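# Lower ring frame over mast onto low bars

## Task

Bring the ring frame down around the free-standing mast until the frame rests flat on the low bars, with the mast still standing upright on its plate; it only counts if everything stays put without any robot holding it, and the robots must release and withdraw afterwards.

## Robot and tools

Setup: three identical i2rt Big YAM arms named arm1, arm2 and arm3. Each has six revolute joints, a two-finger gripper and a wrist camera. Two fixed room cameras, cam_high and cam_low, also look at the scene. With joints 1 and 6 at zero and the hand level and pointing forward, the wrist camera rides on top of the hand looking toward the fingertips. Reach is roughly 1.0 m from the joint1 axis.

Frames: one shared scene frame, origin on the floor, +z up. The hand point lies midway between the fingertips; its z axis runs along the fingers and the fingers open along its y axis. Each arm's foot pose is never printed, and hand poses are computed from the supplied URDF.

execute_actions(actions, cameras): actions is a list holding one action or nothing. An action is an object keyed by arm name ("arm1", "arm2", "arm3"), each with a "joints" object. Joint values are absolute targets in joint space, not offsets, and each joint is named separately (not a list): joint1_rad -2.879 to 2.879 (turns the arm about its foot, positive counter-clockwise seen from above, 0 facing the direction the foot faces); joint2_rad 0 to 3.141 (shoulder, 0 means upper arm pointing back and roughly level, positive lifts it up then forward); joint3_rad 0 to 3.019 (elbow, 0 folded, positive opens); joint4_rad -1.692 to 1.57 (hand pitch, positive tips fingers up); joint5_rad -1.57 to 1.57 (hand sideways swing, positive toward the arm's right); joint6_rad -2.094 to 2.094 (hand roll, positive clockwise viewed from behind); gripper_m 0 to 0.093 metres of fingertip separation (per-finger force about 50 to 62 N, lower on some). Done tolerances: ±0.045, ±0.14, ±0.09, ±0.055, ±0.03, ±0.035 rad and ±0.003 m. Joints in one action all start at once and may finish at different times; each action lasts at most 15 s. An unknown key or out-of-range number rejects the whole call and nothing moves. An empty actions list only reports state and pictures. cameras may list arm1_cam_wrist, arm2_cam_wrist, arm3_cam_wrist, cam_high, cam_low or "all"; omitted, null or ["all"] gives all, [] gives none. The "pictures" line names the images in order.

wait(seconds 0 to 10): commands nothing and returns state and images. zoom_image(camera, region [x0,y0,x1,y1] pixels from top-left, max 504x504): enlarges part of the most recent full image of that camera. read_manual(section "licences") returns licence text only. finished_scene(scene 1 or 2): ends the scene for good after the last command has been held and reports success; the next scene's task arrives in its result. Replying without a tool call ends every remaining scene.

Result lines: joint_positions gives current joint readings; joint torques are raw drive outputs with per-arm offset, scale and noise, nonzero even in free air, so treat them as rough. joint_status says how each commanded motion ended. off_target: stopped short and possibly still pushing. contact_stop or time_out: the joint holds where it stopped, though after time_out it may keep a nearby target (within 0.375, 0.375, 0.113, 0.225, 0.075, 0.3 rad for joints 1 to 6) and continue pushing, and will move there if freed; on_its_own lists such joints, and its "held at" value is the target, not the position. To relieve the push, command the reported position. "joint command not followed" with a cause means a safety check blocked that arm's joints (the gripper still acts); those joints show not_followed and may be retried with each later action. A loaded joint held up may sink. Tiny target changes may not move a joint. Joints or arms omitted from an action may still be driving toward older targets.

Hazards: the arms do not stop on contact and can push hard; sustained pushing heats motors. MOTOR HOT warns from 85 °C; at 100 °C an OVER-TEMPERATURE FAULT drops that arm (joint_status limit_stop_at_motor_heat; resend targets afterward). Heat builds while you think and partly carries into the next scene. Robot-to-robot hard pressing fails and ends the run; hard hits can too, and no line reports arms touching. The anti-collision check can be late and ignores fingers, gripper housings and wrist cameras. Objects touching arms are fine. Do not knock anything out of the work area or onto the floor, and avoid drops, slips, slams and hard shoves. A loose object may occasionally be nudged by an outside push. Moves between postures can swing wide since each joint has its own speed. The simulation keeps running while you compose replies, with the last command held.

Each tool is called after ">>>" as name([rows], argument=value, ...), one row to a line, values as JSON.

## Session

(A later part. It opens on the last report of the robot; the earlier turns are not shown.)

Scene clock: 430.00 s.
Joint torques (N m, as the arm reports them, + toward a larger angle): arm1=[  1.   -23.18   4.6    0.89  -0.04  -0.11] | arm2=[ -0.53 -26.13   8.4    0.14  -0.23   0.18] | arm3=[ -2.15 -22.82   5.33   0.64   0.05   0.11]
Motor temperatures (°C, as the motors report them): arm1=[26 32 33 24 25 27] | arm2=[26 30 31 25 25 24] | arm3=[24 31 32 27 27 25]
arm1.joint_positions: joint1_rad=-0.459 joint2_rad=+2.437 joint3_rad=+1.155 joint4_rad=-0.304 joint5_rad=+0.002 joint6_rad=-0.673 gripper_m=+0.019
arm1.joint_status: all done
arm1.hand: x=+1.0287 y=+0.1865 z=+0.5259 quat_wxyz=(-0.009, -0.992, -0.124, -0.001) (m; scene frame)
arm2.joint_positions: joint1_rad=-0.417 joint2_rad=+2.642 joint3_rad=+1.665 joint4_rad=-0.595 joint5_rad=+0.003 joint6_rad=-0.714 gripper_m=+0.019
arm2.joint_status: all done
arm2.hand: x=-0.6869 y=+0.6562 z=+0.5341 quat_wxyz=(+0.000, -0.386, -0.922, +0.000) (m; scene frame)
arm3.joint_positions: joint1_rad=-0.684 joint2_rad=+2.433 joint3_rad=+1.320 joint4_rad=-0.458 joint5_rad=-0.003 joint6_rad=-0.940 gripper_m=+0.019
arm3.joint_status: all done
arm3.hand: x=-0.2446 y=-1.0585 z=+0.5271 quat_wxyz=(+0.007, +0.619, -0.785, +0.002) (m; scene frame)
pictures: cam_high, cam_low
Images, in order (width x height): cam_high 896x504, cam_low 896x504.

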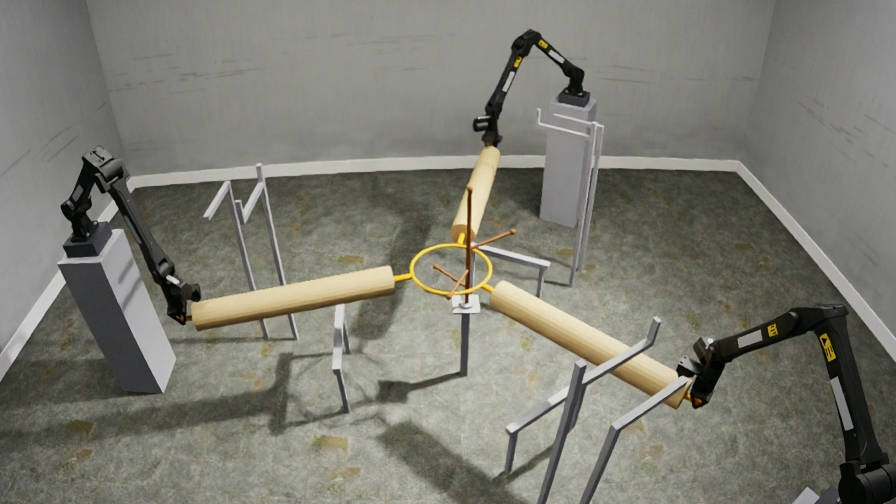

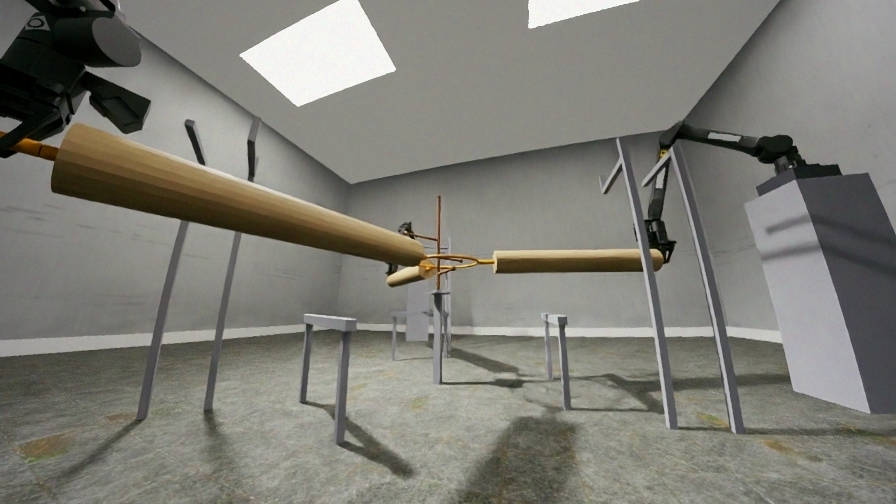

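>>> execute_actions([
  {"arm1":{"joints":{"joint1_rad":-0.461,"joint2_rad":2.608,"joint3_rad":1.318,"joint4_rad":-0.20}},"arm2":{"joints":{"joint2_rad":2.824,"joint3_rad":1.87,"joint4_rad":-0.546}},"arm3":{"joints":{"joint2_rad":2.593,"joint3_rad":1.456,"joint4_rad":-0.362}}},
], cameras=["cam_high","cam_low"])

>>> zoom_image(camera="cam_low", region=[385, 220, 495, 330])

>>> zoom_image(camera="cam_high", region=[400, 210, 530, 340])

Scene clock: 447.27 s.
Joint torques (N m, as the arm reports them, + toward a larger angle): arm1=[  1.63 -22.43   5.11   1.42  -0.11  -0.03] | arm2=[  1.06 -28.96   8.48   0.41  -0.23   0.22] | arm3=[ -2.22 -22.34   5.75   0.87  -0.14   0.07]
Motor temperatures (°C, as the motors report them): arm1=[26 33 32 24 25 27] | arm2=[26 30 32 25 25 24] | arm3=[24 31 31 27 27 25]
arm1.joint_positions: joint1_rad=-0.464 joint2_rad=+2.647 joint3_rad=+1.288 joint4_rad=-0.221 joint5_rad=+0.003 joint6_rad=-0.679 gripper_m=+0.019
arm1.joint_status: all done
arm1.hand: x=+1.0235 y=+0.1899 z=+0.4450 quat_wxyz=(-0.007, -0.992, -0.124, +0.001) (m; scene frame)
arm2.joint_positions: joint1_rad=-0.425 joint2_rad=+2.853 joint3_rad=+1.826 joint4_rad=-0.548 joint5_rad=+0.004 joint6_rad=-0.724 gripper_m=+0.019
arm2.joint_status: all done
arm2.hand: x=-0.6920 y=+0.6554 z=+0.4446 quat_wxyz=(+0.001, -0.386, -0.923, -0.001) (m; scene frame)
arm3.joint_positions: joint1_rad=-0.679 joint2_rad=+2.623 joint3_rad=+1.425 joint4_rad=-0.370 joint5_rad=+0.002 joint6_rad=-0.934 gripper_m=+0.019
arm3.joint_status: all done
arm3.hand: x=-0.2443 y=-1.0574 z=+0.4477 quat_wxyz=(+0.006, +0.619, -0.785, +0.005) (m; scene frame)
pictures: cam_high, cam_low
Images, in order (width x height): cam_high 896x504, cam_low 896x504.

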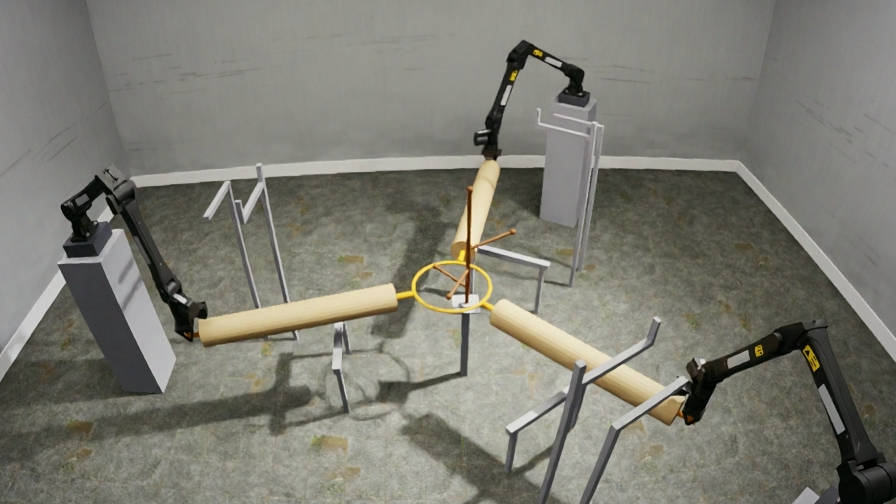

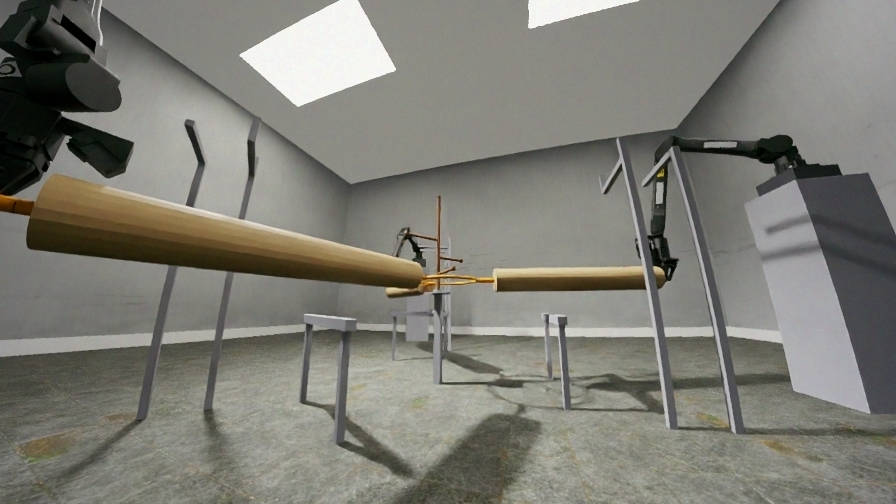

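Region (385, 220, 495, 330) of cam_low's 896x504 image, scaled by 4.582, with more detail than that image has.

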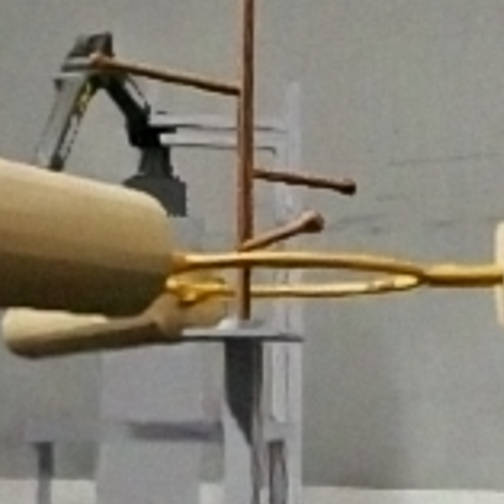

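Region (400, 210, 530, 340) of cam_high's 896x504 image, scaled by 3.877, with more detail than that image has.

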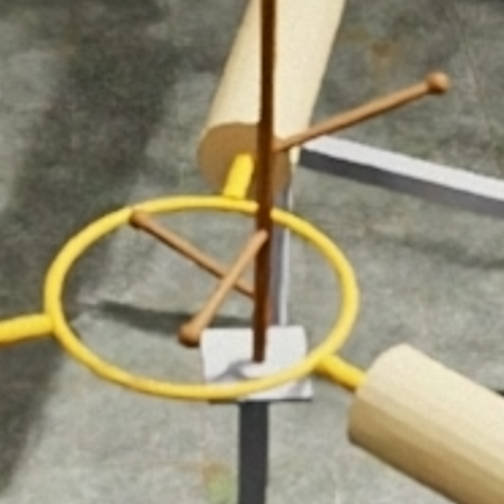

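>>> execute_actions([
  {"arm1":{"joints":{"joint1_rad":-0.36,"joint2_rad":2.655,"joint3_rad":1.40,"joint4_rad":-0.285,"joint6_rad":-0.48}},"arm2":{"joints":{"joint1_rad":-0.387,"joint2_rad":2.72,"joint3_rad":1.436,"joint4_rad":-0.243,"joint6_rad":-0.592}},"arm3":{"joints":{"joint1_rad":-0.377,"joint2_rad":2.538,"joint3_rad":1.185,"joint4_rad":-0.155,"joint6_rad":-0.537}}},
], cameras=["cam_high","cam_low"])

>>> zoom_image(camera="cam_low", region=[290, 200, 590, 360])

>>> zoom_image(camera="cam_high", region=[400, 210, 530, 340])

Scene clock: 466.10 s.
Joint torques (N m, as the arm reports them, + toward a larger angle): arm1=[  1.54 -21.88   4.76   0.55  -0.13  -0.03] | arm2=[ -0.2  -26.4    2.52   0.71  -0.19   0.19] | arm3=[ -1.97 -21.14   2.46   0.83  -0.27   0.11]
Motor temperatures (°C, as the motors report them): arm1=[26 33 32 24 25 27] | arm2=[26 31 33 25 25 24] | arm3=[24 32 31 27 27 25]
arm1.joint_positions: joint1_rad=-0.363 joint2_rad=+2.684 joint3_rad=+1.379 joint4_rad=-0.287 joint5_rad=+0.004 joint6_rad=-0.487 gripper_m=+0.019
arm1.joint_status: all done
arm1.hand: x=+0.9855 y=+0.1535 z=+0.4375 quat_wxyz=(-0.008, -0.997, -0.079, -0.004) (m; scene frame)
arm2.joint_positions: joint1_rad=-0.392 joint2_rad=+2.765 joint3_rad=+1.434 joint4_rad=-0.255 joint5_rad=+0.004 joint6_rad=-0.602 gripper_m=+0.019
arm2.joint_status: all done
arm2.hand: x=-0.6820 y=+0.7716 z=+0.4335 quat_wxyz=(+0.004, -0.426, -0.905, -0.006) (m; scene frame)
arm3.joint_positions: joint1_rad=-0.377 joint2_rad=+2.587 joint3_rad=+1.174 joint4_rad=-0.163 joint5_rad=+0.005 joint6_rad=-0.540 gripper_m=+0.019
arm3.joint_status: all done
arm3.hand: x=-0.3920 y=-0.9788 z=+0.4392 quat_wxyz=(+0.009, +0.582, -0.813, +0.007) (m; scene frame)
pictures: cam_high, cam_low
Images, in order (width x height): cam_high 896x504, cam_low 896x504.

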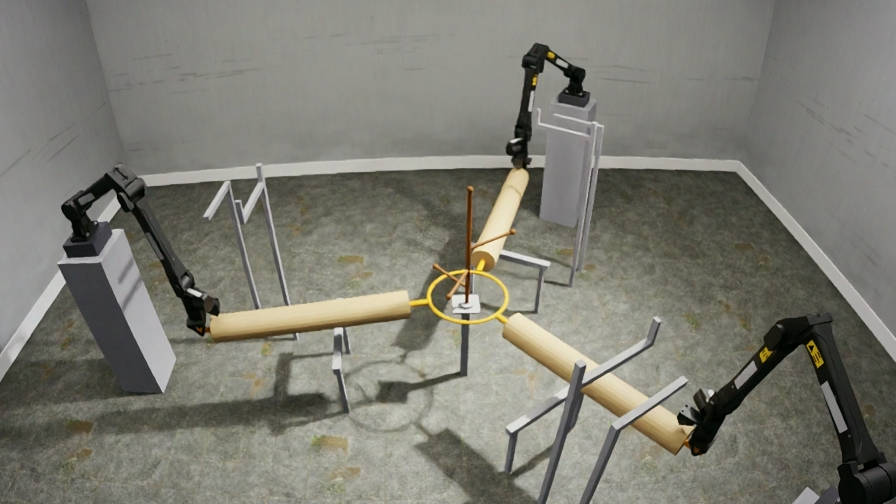

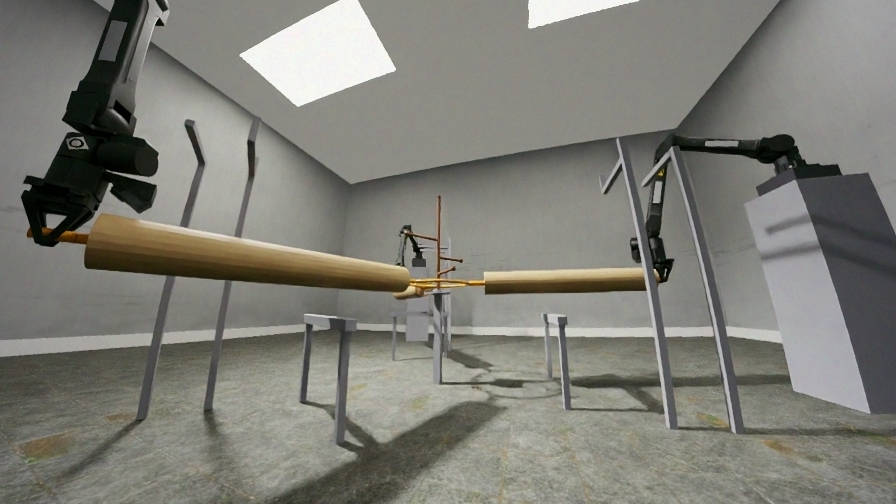

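Region (290, 200, 590, 360) of cam_low's 896x504 image, scaled by 1.680, with more detail than that image has; it fills the top 269 rows of this view, and the rest is white.

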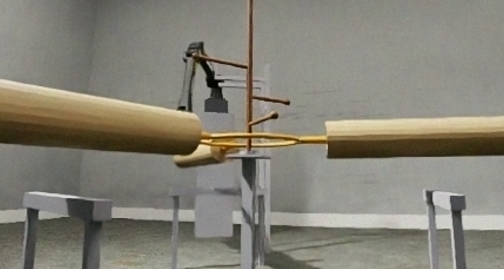

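Region (400, 210, 530, 340) of cam_high's 896x504 image, scaled by 3.877, with more detail than that image has.

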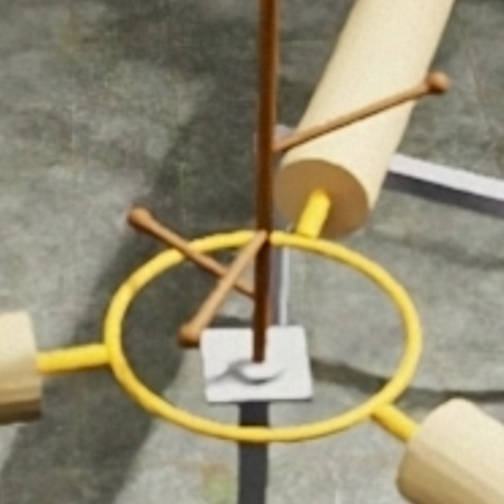

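>>> execute_actions([
  {"arm1":{"joints":{"joint1_rad":-0.365,"joint2_rad":2.848,"joint3_rad":1.568,"joint4_rad":-0.228,"joint6_rad":-0.487}},"arm2":{"joints":{"joint1_rad":-0.392,"joint2_rad":2.93,"joint3_rad":1.635,"joint4_rad":-0.218,"joint6_rad":-0.6}},"arm3":{"joints":{"joint2_rad":2.755,"joint3_rad":1.338,"joint4_rad":-0.088}}},
], cameras=["cam_high","cam_low"])

>>> zoom_image(camera="cam_low", region=[290, 260, 450, 350])

>>> zoom_image(camera="cam_low", region=[430, 260, 590, 350])

Scene clock: 477.87 s.
Joint torques (N m, as the arm reports them, + toward a larger angle): arm1=[  2.12 -22.47   5.11   1.03  -0.05   0.07] | arm2=[ -0.4  -25.48   4.42   0.83  -0.1    0.19] | arm3=[ -1.81 -20.42   2.33   1.22  -0.29   0.17]
Motor temperatures (°C, as the motors report them): arm1=[26 33 31 24 25 27] | arm2=[26 31 31 25 25 24] | arm3=[24 32 30 27 27 25]
arm1.joint_positions: joint1_rad=-0.370 joint2_rad=+2.886 joint3_rad=+1.539 joint4_rad=-0.243 joint5_rad=+0.003 joint6_rad=-0.498 gripper_m=+0.019
arm1.joint_status: all done
arm1.hand: x=+0.9867 y=+0.1547 z=+0.3571 quat_wxyz=(-0.009, -0.997, -0.081, -0.003) (m; scene frame)
arm2.joint_positions: joint1_rad=-0.394 joint2_rad=+2.960 joint3_rad=+1.607 joint4_rad=-0.226 joint5_rad=+0.002 joint6_rad=-0.608 gripper_m=+0.019
arm2.joint_status: all done
arm2.hand: x=-0.6824 y=+0.7702 z=+0.3571 quat_wxyz=(+0.001, -0.425, -0.905, -0.003) (m; scene frame)
arm3.joint_positions: joint1_rad=-0.380 joint2_rad=+2.784 joint3_rad=+1.322 joint4_rad=-0.103 joint5_rad=+0.006 joint6_rad=-0.547 gripper_m=+0.019
arm3.joint_status: all done
arm3.hand: x=-0.3875 y=-0.9778 z=+0.3637 quat_wxyz=(+0.004, +0.584, -0.812, +0.007) (m; scene frame)
pictures: cam_high, cam_low
Images, in order (width x height): cam_high 896x504, cam_low 896x504.

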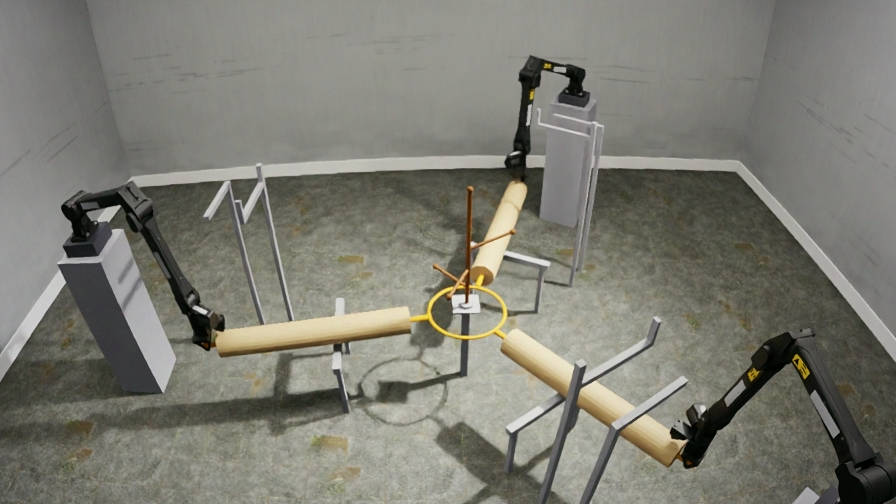

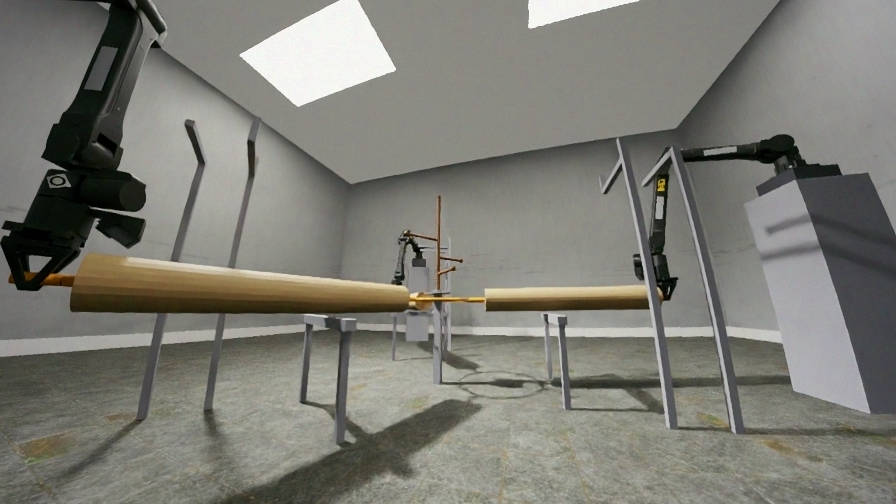

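Region (290, 260, 450, 350) of cam_low's 896x504 image, scaled by 3.150, with more detail than that image has; it fills the top 284 rows of this view, and the rest is white.

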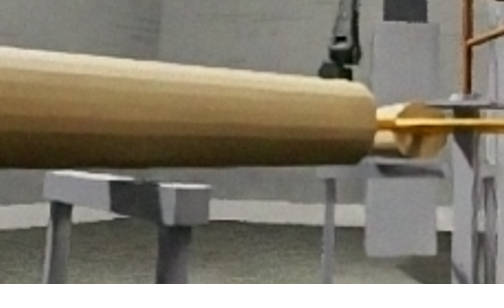

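Region (430, 260, 590, 350) of cam_low's 896x504 image, scaled by 3.150, with more detail than that image has; it fills the top 284 rows of this view, and the rest is white.

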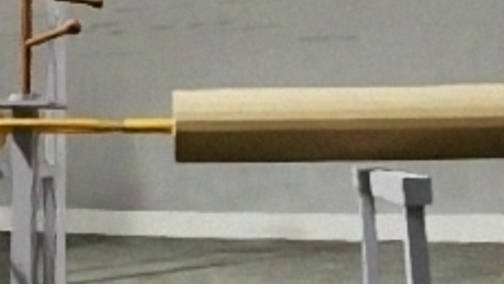

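>>> execute_actions([
  {"arm1":{"joints":{"joint1_rad":-0.37,"joint2_rad":2.91,"joint3_rad":1.612,"joint6_rad":-0.497}},"arm2":{"joints":{"joint2_rad":2.995,"joint3_rad":1.683}},"arm3":{"joints":{"joint2_rad":2.82,"joint3_rad":1.375}}},
], cameras=["cam_high","cam_low"])

>>> zoom_image(camera="cam_low", region=[290, 260, 450, 350])

>>> zoom_image(camera="cam_low", region=[430, 260, 590, 350])

Scene clock: 484.30 s.
Joint torques (N m, as the arm reports them, + toward a larger angle): arm1=[  1.33 -20.97   6.23   1.13  -0.1   -0.08] | arm2=[ -0.05 -22.4    5.29   0.71  -0.26   0.19] | arm3=[ -1.78 -17.69   3.14   1.18  -0.38   0.17]
Motor temperatures (°C, as the motors report them): arm1=[26 33 31 24 25 27] | arm2=[26 31 31 25 25 24] | arm3=[24 32 30 27 27 25]
arm1.joint_positions: joint1_rad=-0.370 joint2_rad=+2.918 joint3_rad=+1.572 joint4_rad=-0.244 joint5_rad=+0.004 joint6_rad=-0.498 gripper_m=+0.019
arm1.joint_status: all done
arm1.hand: x=+0.9859 y=+0.1552 z=+0.3449 quat_wxyz=(-0.008, -0.997, -0.081, -0.003) (m; scene frame)
arm2.joint_positions: joint1_rad=-0.397 joint2_rad=+2.994 joint3_rad=+1.644 joint4_rad=-0.230 joint5_rad=+0.006 joint6_rad=-0.608 gripper_m=+0.019
arm2.joint_status: all done
arm2.hand: x=-0.6842 y=+0.7692 z=+0.3443 quat_wxyz=(+0.003, -0.426, -0.905, -0.003) (m; scene frame)
arm3.joint_positions: joint1_rad=-0.381 joint2_rad=+2.816 joint3_rad=+1.349 joint4_rad=-0.103 joint5_rad=+0.007 joint6_rad=-0.547 gripper_m=+0.019
arm3.joint_status: all done
arm3.hand: x=-0.3880 y=-0.9792 z=+0.3517 quat_wxyz=(+0.006, +0.583, -0.812, +0.008) (m; scene frame)
pictures: cam_high, cam_low
Images, in order (width x height): cam_high 896x504, cam_low 896x504.

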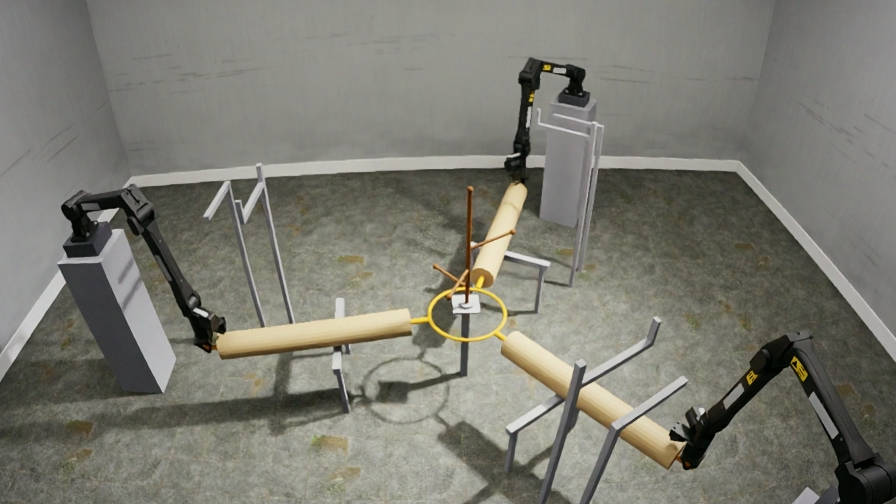

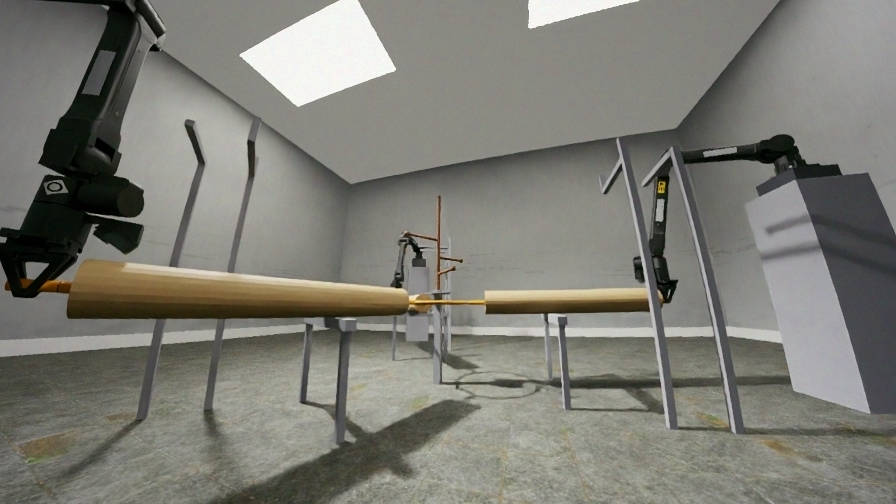

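Region (290, 260, 450, 350) of cam_low's 896x504 image, scaled by 3.150, with more detail than that image has; it fills the top 284 rows of this view, and the rest is white.

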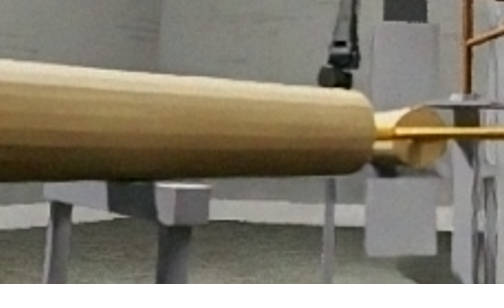

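Region (430, 260, 590, 350) of cam_low's 896x504 image, scaled by 3.150, with more detail than that image has; it fills the top 284 rows of this view, and the rest is white.

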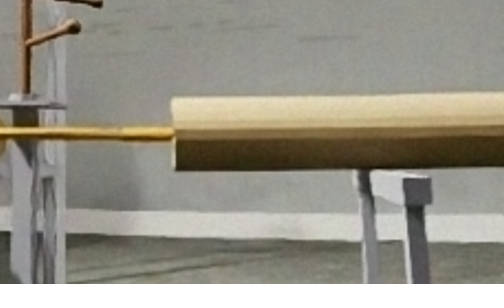

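>>> execute_actions(actions=[])

Scene clock: 498.87 s.
Joint torques (N m, as the arm reports them, + toward a larger angle): arm1=[  1.39 -20.54   6.18   1.08  -0.07  -0.03] | arm2=[ -0.88 -22.42   5.32   0.76  -0.21   0.22] | arm3=[ -1.75 -17.76   3.13   1.2   -0.36   0.17]
Motor temperatures (°C, as the motors report them): arm1=[26 33 32 24 25 27] | arm2=[26 31 31 25 25 24] | arm3=[24 31 30 27 27 25]
arm1.joint_positions: joint1_rad=-0.370 joint2_rad=+2.918 joint3_rad=+1.572 joint4_rad=-0.244 joint5_rad=+0.004 joint6_rad=-0.498 gripper_m=+0.019
arm1.joint_status: all done
arm1.hand: x=+0.9859 y=+0.1552 z=+0.3449 quat_wxyz=(-0.008, -0.997, -0.081, -0.003) (m; scene frame)
arm2.joint_positions: joint1_rad=-0.397 joint2_rad=+2.994 joint3_rad=+1.644 joint4_rad=-0.230 joint5_rad=+0.006 joint6_rad=-0.608 gripper_m=+0.019
arm2.joint_status: all done
arm2.hand: x=-0.6842 y=+0.7692 z=+0.3443 quat_wxyz=(+0.003, -0.426, -0.905, -0.003) (m; scene frame)
arm3.joint_positions: joint1_rad=-0.381 joint2_rad=+2.816 joint3_rad=+1.349 joint4_rad=-0.103 joint5_rad=+0.007 joint6_rad=-0.547 gripper_m=+0.019
arm3.joint_status: all done
arm3.hand: x=-0.3880 y=-0.9792 z=+0.3517 quat_wxyz=(+0.006, +0.583, -0.812, +0.008) (m; scene frame)
pictures: arm1_cam_wrist, arm2_cam_wrist, arm3_cam_wrist, cam_high, cam_low
Images, in order (width x height): arm1_cam_wrist 896x504, arm2_cam_wrist 896x504, arm3_cam_wrist 896x504, cam_high 896x504, cam_low 896x504.

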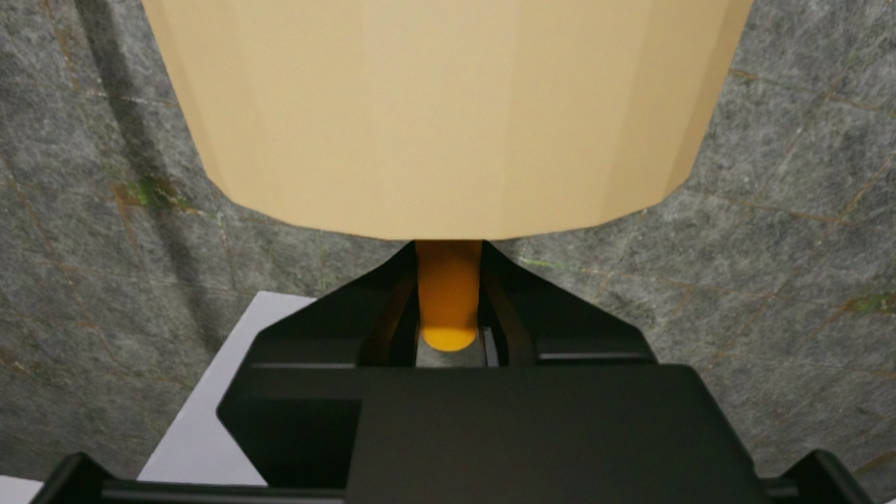

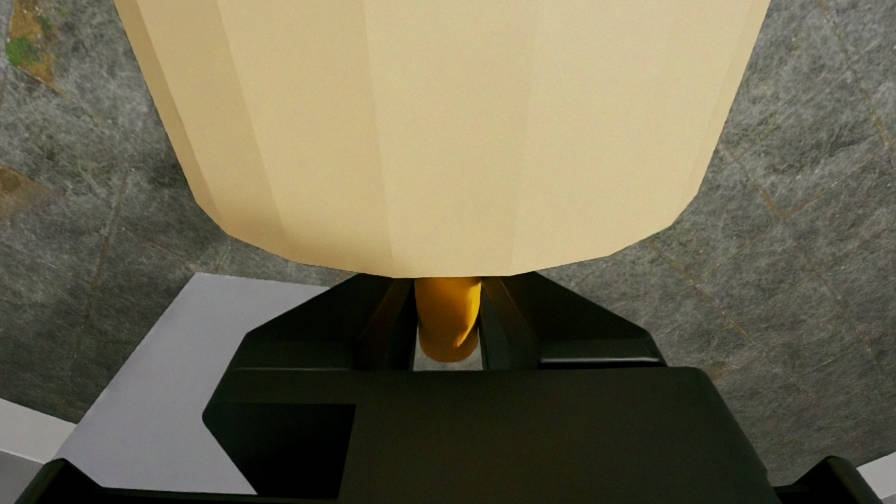

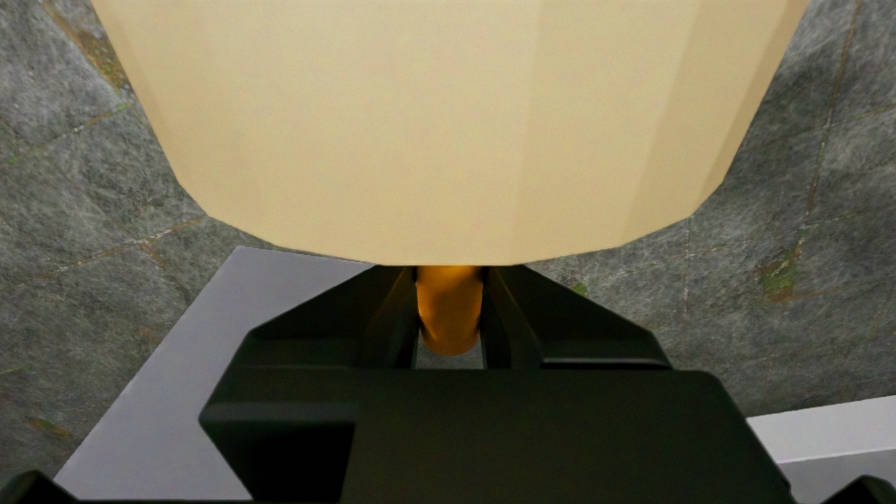

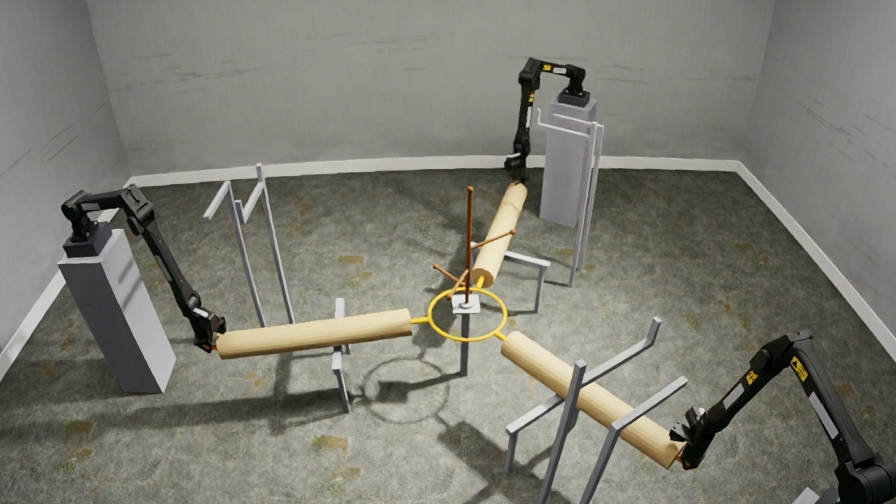

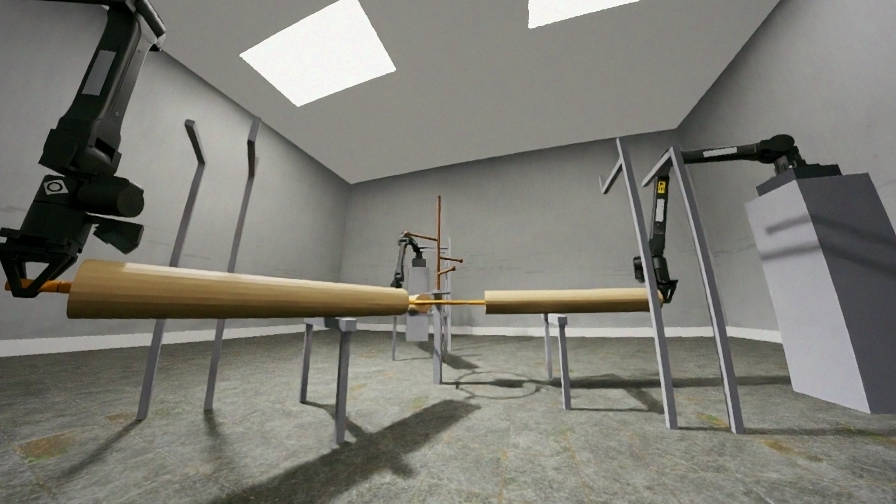

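>>> execute_actions([
  {"arm1":{"joints":{"gripper_m":0.09}},"arm2":{"joints":{"gripper_m":0.09}},"arm3":{"joints":{"gripper_m":0.09}}},
])

Scene clock: 501.43 s.
Joint torques (N m, as the arm reports them, + toward a larger angle): arm1=[  1.69 -20.21   4.08   1.01  -0.07  -0.07] | arm2=[ -0.04 -23.     3.39   0.88  -0.14   0.22] | arm3=[ -1.77 -17.96   1.76   0.98  -0.23   0.18]
Motor temperatures (°C, as the motors report them): arm1=[26 33 32 24 25 27] | arm2=[26 31 31 25 25 24] | arm3=[24 31 30 27 27 25]
arm1.joint_positions: joint1_rad=-0.370 joint2_rad=+2.918 joint3_rad=+1.599 joint4_rad=-0.241 joint5_rad=+0.003 joint6_rad=-0.498 gripper_m=+0.090
arm1.joint_status: all done
arm1.hand: x=+0.9693 y=+0.1609 z=+0.3474 quat_wxyz=(-0.003, -0.997, -0.081, +0.010) (m; scene frame)
arm2.joint_positions: joint1_rad=-0.396 joint2_rad=+2.994 joint3_rad=+1.669 joint4_rad=-0.228 joint5_rad=+0.003 joint6_rad=-0.608 gripper_m=+0.090
arm2.joint_status: all done
arm2.hand: x=-0.6821 y=+0.7532 z=+0.3465 quat_wxyz=(-0.005, -0.426, -0.905, +0.008) (m; scene frame)
arm3.joint_positions: joint1_rad=-0.381 joint2_rad=+2.816 joint3_rad=+1.370 joint4_rad=-0.098 joint5_rad=+0.004 joint6_rad=-0.547 gripper_m=+0.090
arm3.joint_status: all done
arm3.hand: x=-0.3773 y=-0.9695 z=+0.3524 quat_wxyz=(-0.007, +0.583, -0.812, +0.005) (m; scene frame)
pictures: arm1_cam_wrist, arm2_cam_wrist, arm3_cam_wrist, cam_high, cam_low
Images, in order (width x height): arm1_cam_wrist 896x504, arm2_cam_wrist 896x504, arm3_cam_wrist 896x504, cam_high 896x504, cam_low 896x504.

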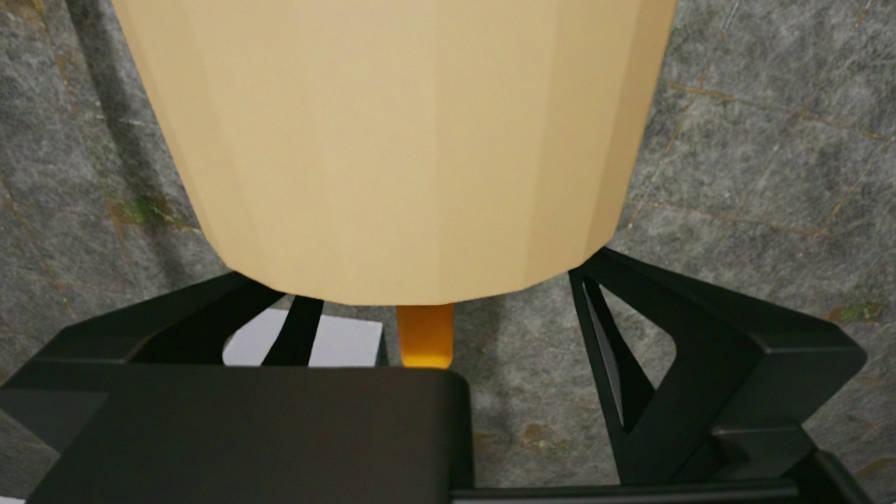

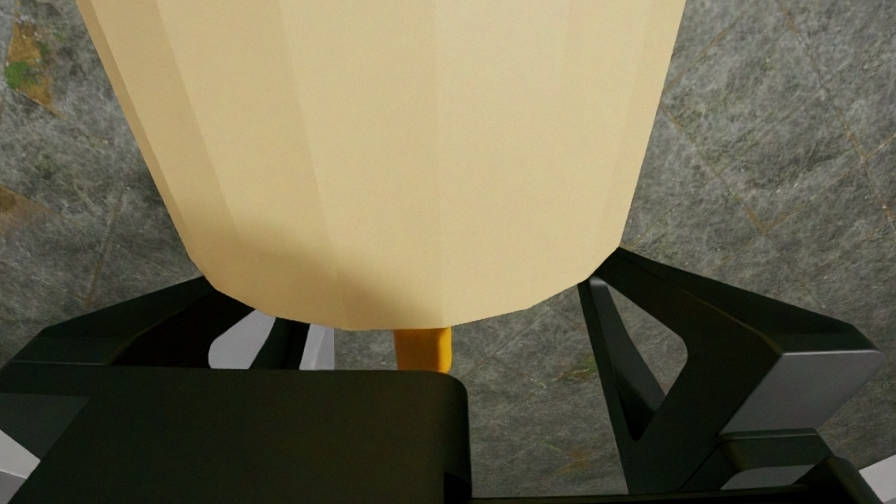

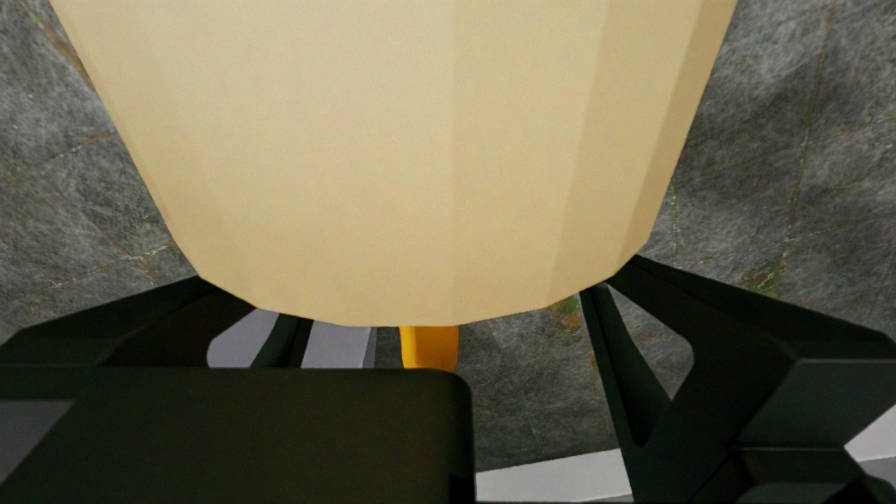

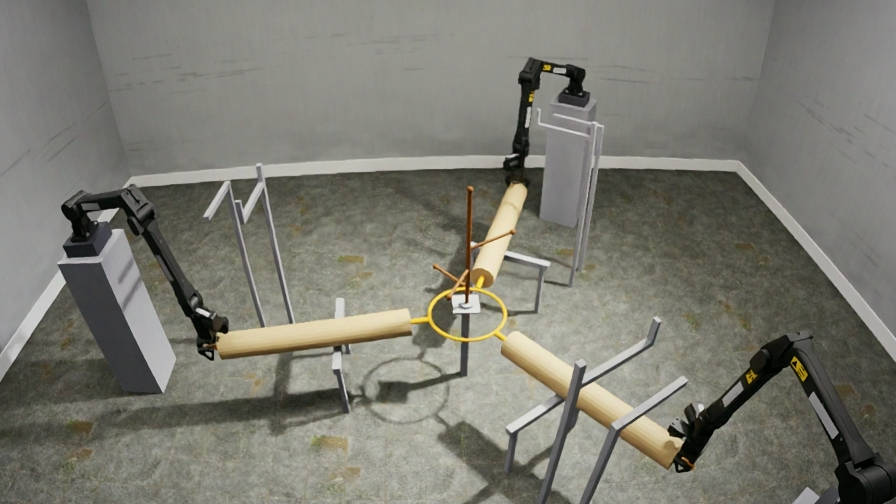

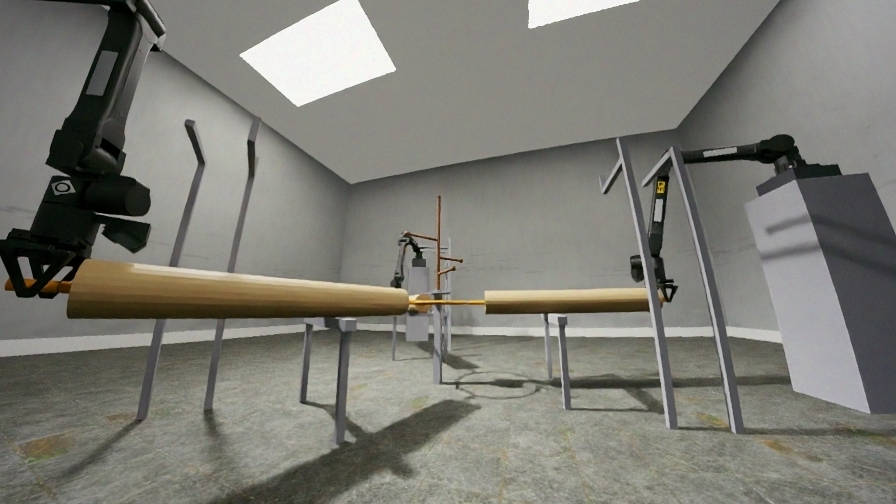

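>>> execute_actions([
  {"arm1":{"joints":{"joint2_rad":2.66,"joint3_rad":1.30}},"arm2":{"joints":{"joint2_rad":2.74,"joint3_rad":1.37}},"arm3":{"joints":{"joint2_rad":2.56,"joint3_rad":1.07}}},
], cameras=["cam_high","cam_low"])

Scene clock: 508.00 s.
Joint torques (N m, as the arm reports them, + toward a larger angle): arm1=[  1.32 -19.67   2.25   0.94  -0.07  -0.07] | arm2=[  0.39 -19.67   1.47   0.5   -0.15   0.24] | arm3=[ -1.74 -15.92   0.85   0.82  -0.24   0.16]
Motor temperatures (°C, as the motors report them): arm1=[26 33 31 24 25 27] | arm2=[26 31 31 25 25 24] | arm3=[24 31 30 27 27 25]
arm1.joint_positions: joint1_rad=-0.370 joint2_rad=+2.671 joint3_rad=+1.301 joint4_rad=-0.239 joint5_rad=+0.003 joint6_rad=-0.498 gripper_m=+0.090
arm1.joint_status: all done
arm1.hand: x=+1.0148 y=+0.1465 z=+0.4364 quat_wxyz=(-0.013, -0.997, -0.081, -0.012) (m; scene frame)
arm2.joint_positions: joint1_rad=-0.396 joint2_rad=+2.720 joint3_rad=+1.376 joint4_rad=-0.227 joint5_rad=+0.003 joint6_rad=-0.608 gripper_m=+0.090
arm2.joint_status: all done
arm2.hand: x=-0.6844 y=+0.7756 z=+0.4496 quat_wxyz=(-0.001, -0.426, -0.905, +0.001) (m; scene frame)
arm3.joint_positions: joint1_rad=-0.381 joint2_rad=+2.545 joint3_rad=+1.073 joint4_rad=-0.095 joint5_rad=+0.004 joint6_rad=-0.547 gripper_m=+0.090
arm3.joint_status: all done
arm3.hand: x=-0.4112 y=-0.9971 z=+0.4513 quat_wxyz=(+0.005, +0.583, -0.812, +0.006) (m; scene frame)
pictures: cam_high, cam_low
Images, in order (width x height): cam_high 896x504, cam_low 896x504.

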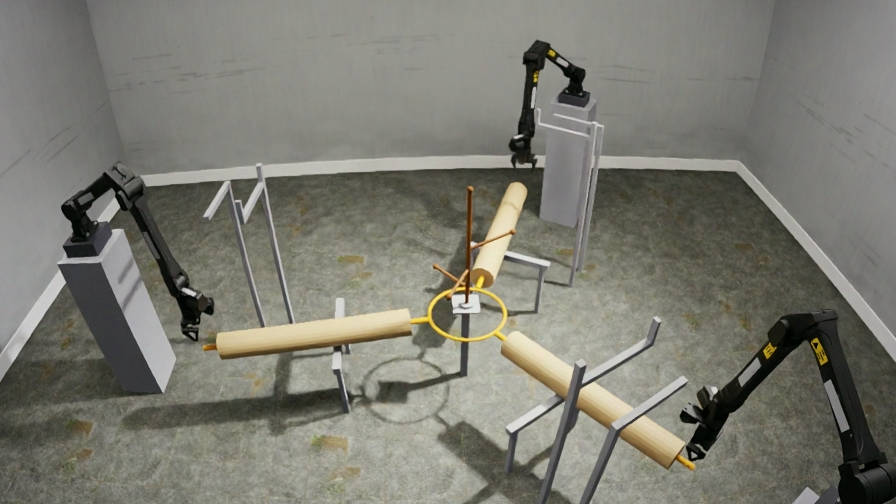

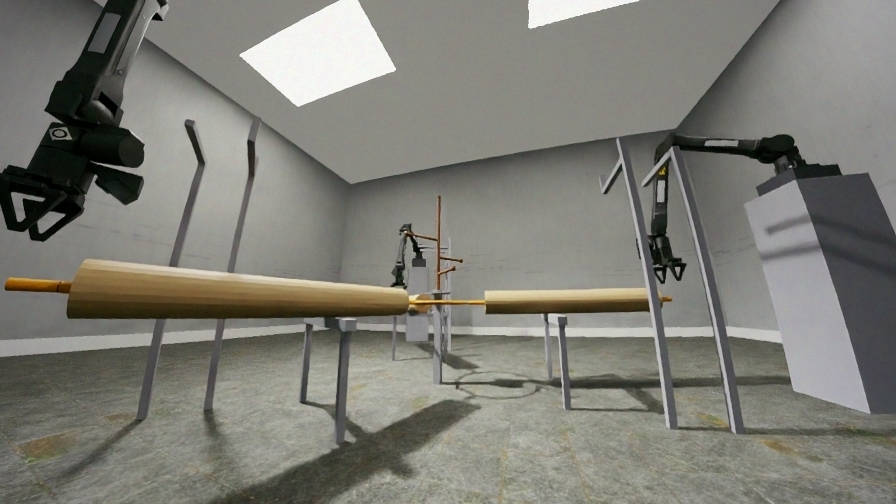

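>>> execute_actions([
  {"arm1":{"joints":{"joint1_rad":-0.9,"joint2_rad":2.2,"joint3_rad":0.95}},"arm2":{"joints":{"joint1_rad":-0.9,"joint2_rad":2.2,"joint3_rad":0.95}},"arm3":{"joints":{"joint1_rad":-0.9,"joint2_rad":2.15,"joint3_rad":0.85}}},
], cameras=["cam_high","cam_low"])

Scene clock: 512.67 s.
Joint torques (N m, as the arm reports them, + toward a larger angle): arm1=[  1.85 -15.24   3.65   1.09   0.06  -0.07] | arm2=[ -0.94 -16.15   2.85   0.8   -0.07   0.23] | arm3=[ -1.51 -13.53   3.01   1.02  -0.12   0.17]
Motor temperatures (°C, as the motors report them): arm1=[26 33 31 24 25 27] | arm2=[26 31 31 25 25 24] | arm3=[24 31 30 27 27 25]
arm1.joint_positions: joint1_rad=-0.905 joint2_rad=+2.192 joint3_rad=+0.949 joint4_rad=-0.237 joint5_rad=+0.000 joint6_rad=-0.498 gripper_m=+0.090
arm1.joint_status: all done
arm1.hand: x=+1.1631 y=+0.3360 z=+0.6028 quat_wxyz=(+0.021, -0.982, +0.186, +0.039) (m; scene frame)
arm2.joint_positions: joint1_rad=-0.904 joint2_rad=+2.181 joint3_rad=+0.956 joint4_rad=-0.225 joint5_rad=+0.001 joint6_rad=-0.608 gripper_m=+0.090
arm2.joint_status: all done
arm2.hand: x=-0.9115 y=+0.8420 z=+0.6416 quat_wxyz=(-0.018, -0.638, -0.768, +0.058) (m; scene frame)
arm3.joint_positions: joint1_rad=-0.907 joint2_rad=+2.124 joint3_rad=+0.852 joint4_rad=-0.090 joint5_rad=+0.002 joint6_rad=-0.547 gripper_m=+0.090
arm3.joint_status: all done
arm3.hand: x=-0.2907 y=-1.1835 z=+0.6039 quat_wxyz=(-0.097, +0.351, -0.931, +0.026) (m; scene frame)
pictures: cam_high, cam_low
Images, in order (width x height): cam_high 896x504, cam_low 896x504.

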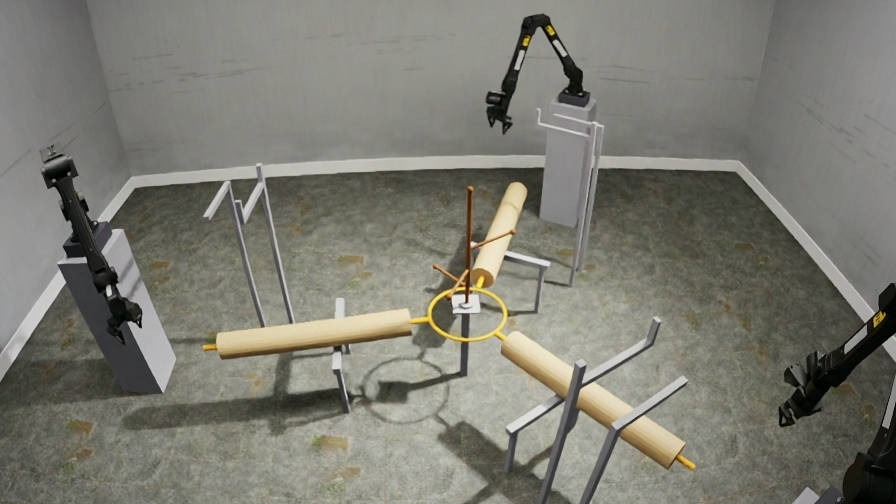

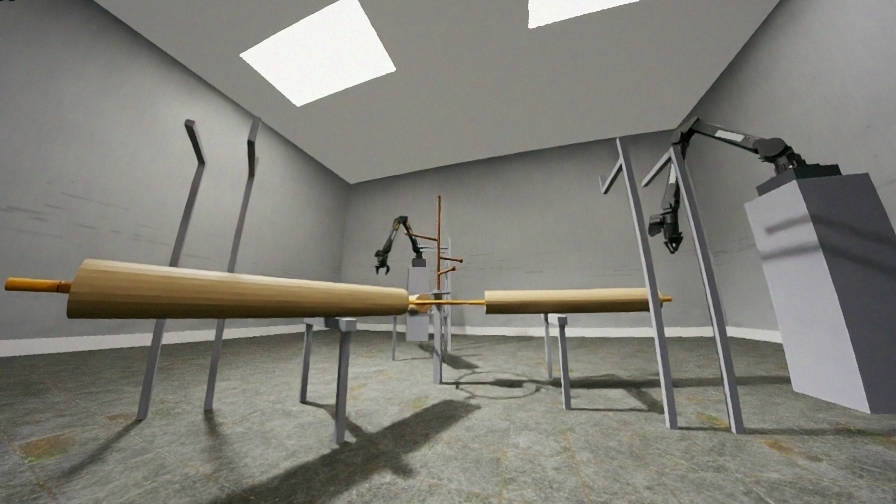

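>>> finished_scene(scene=1)

The scene is finished: the task was done.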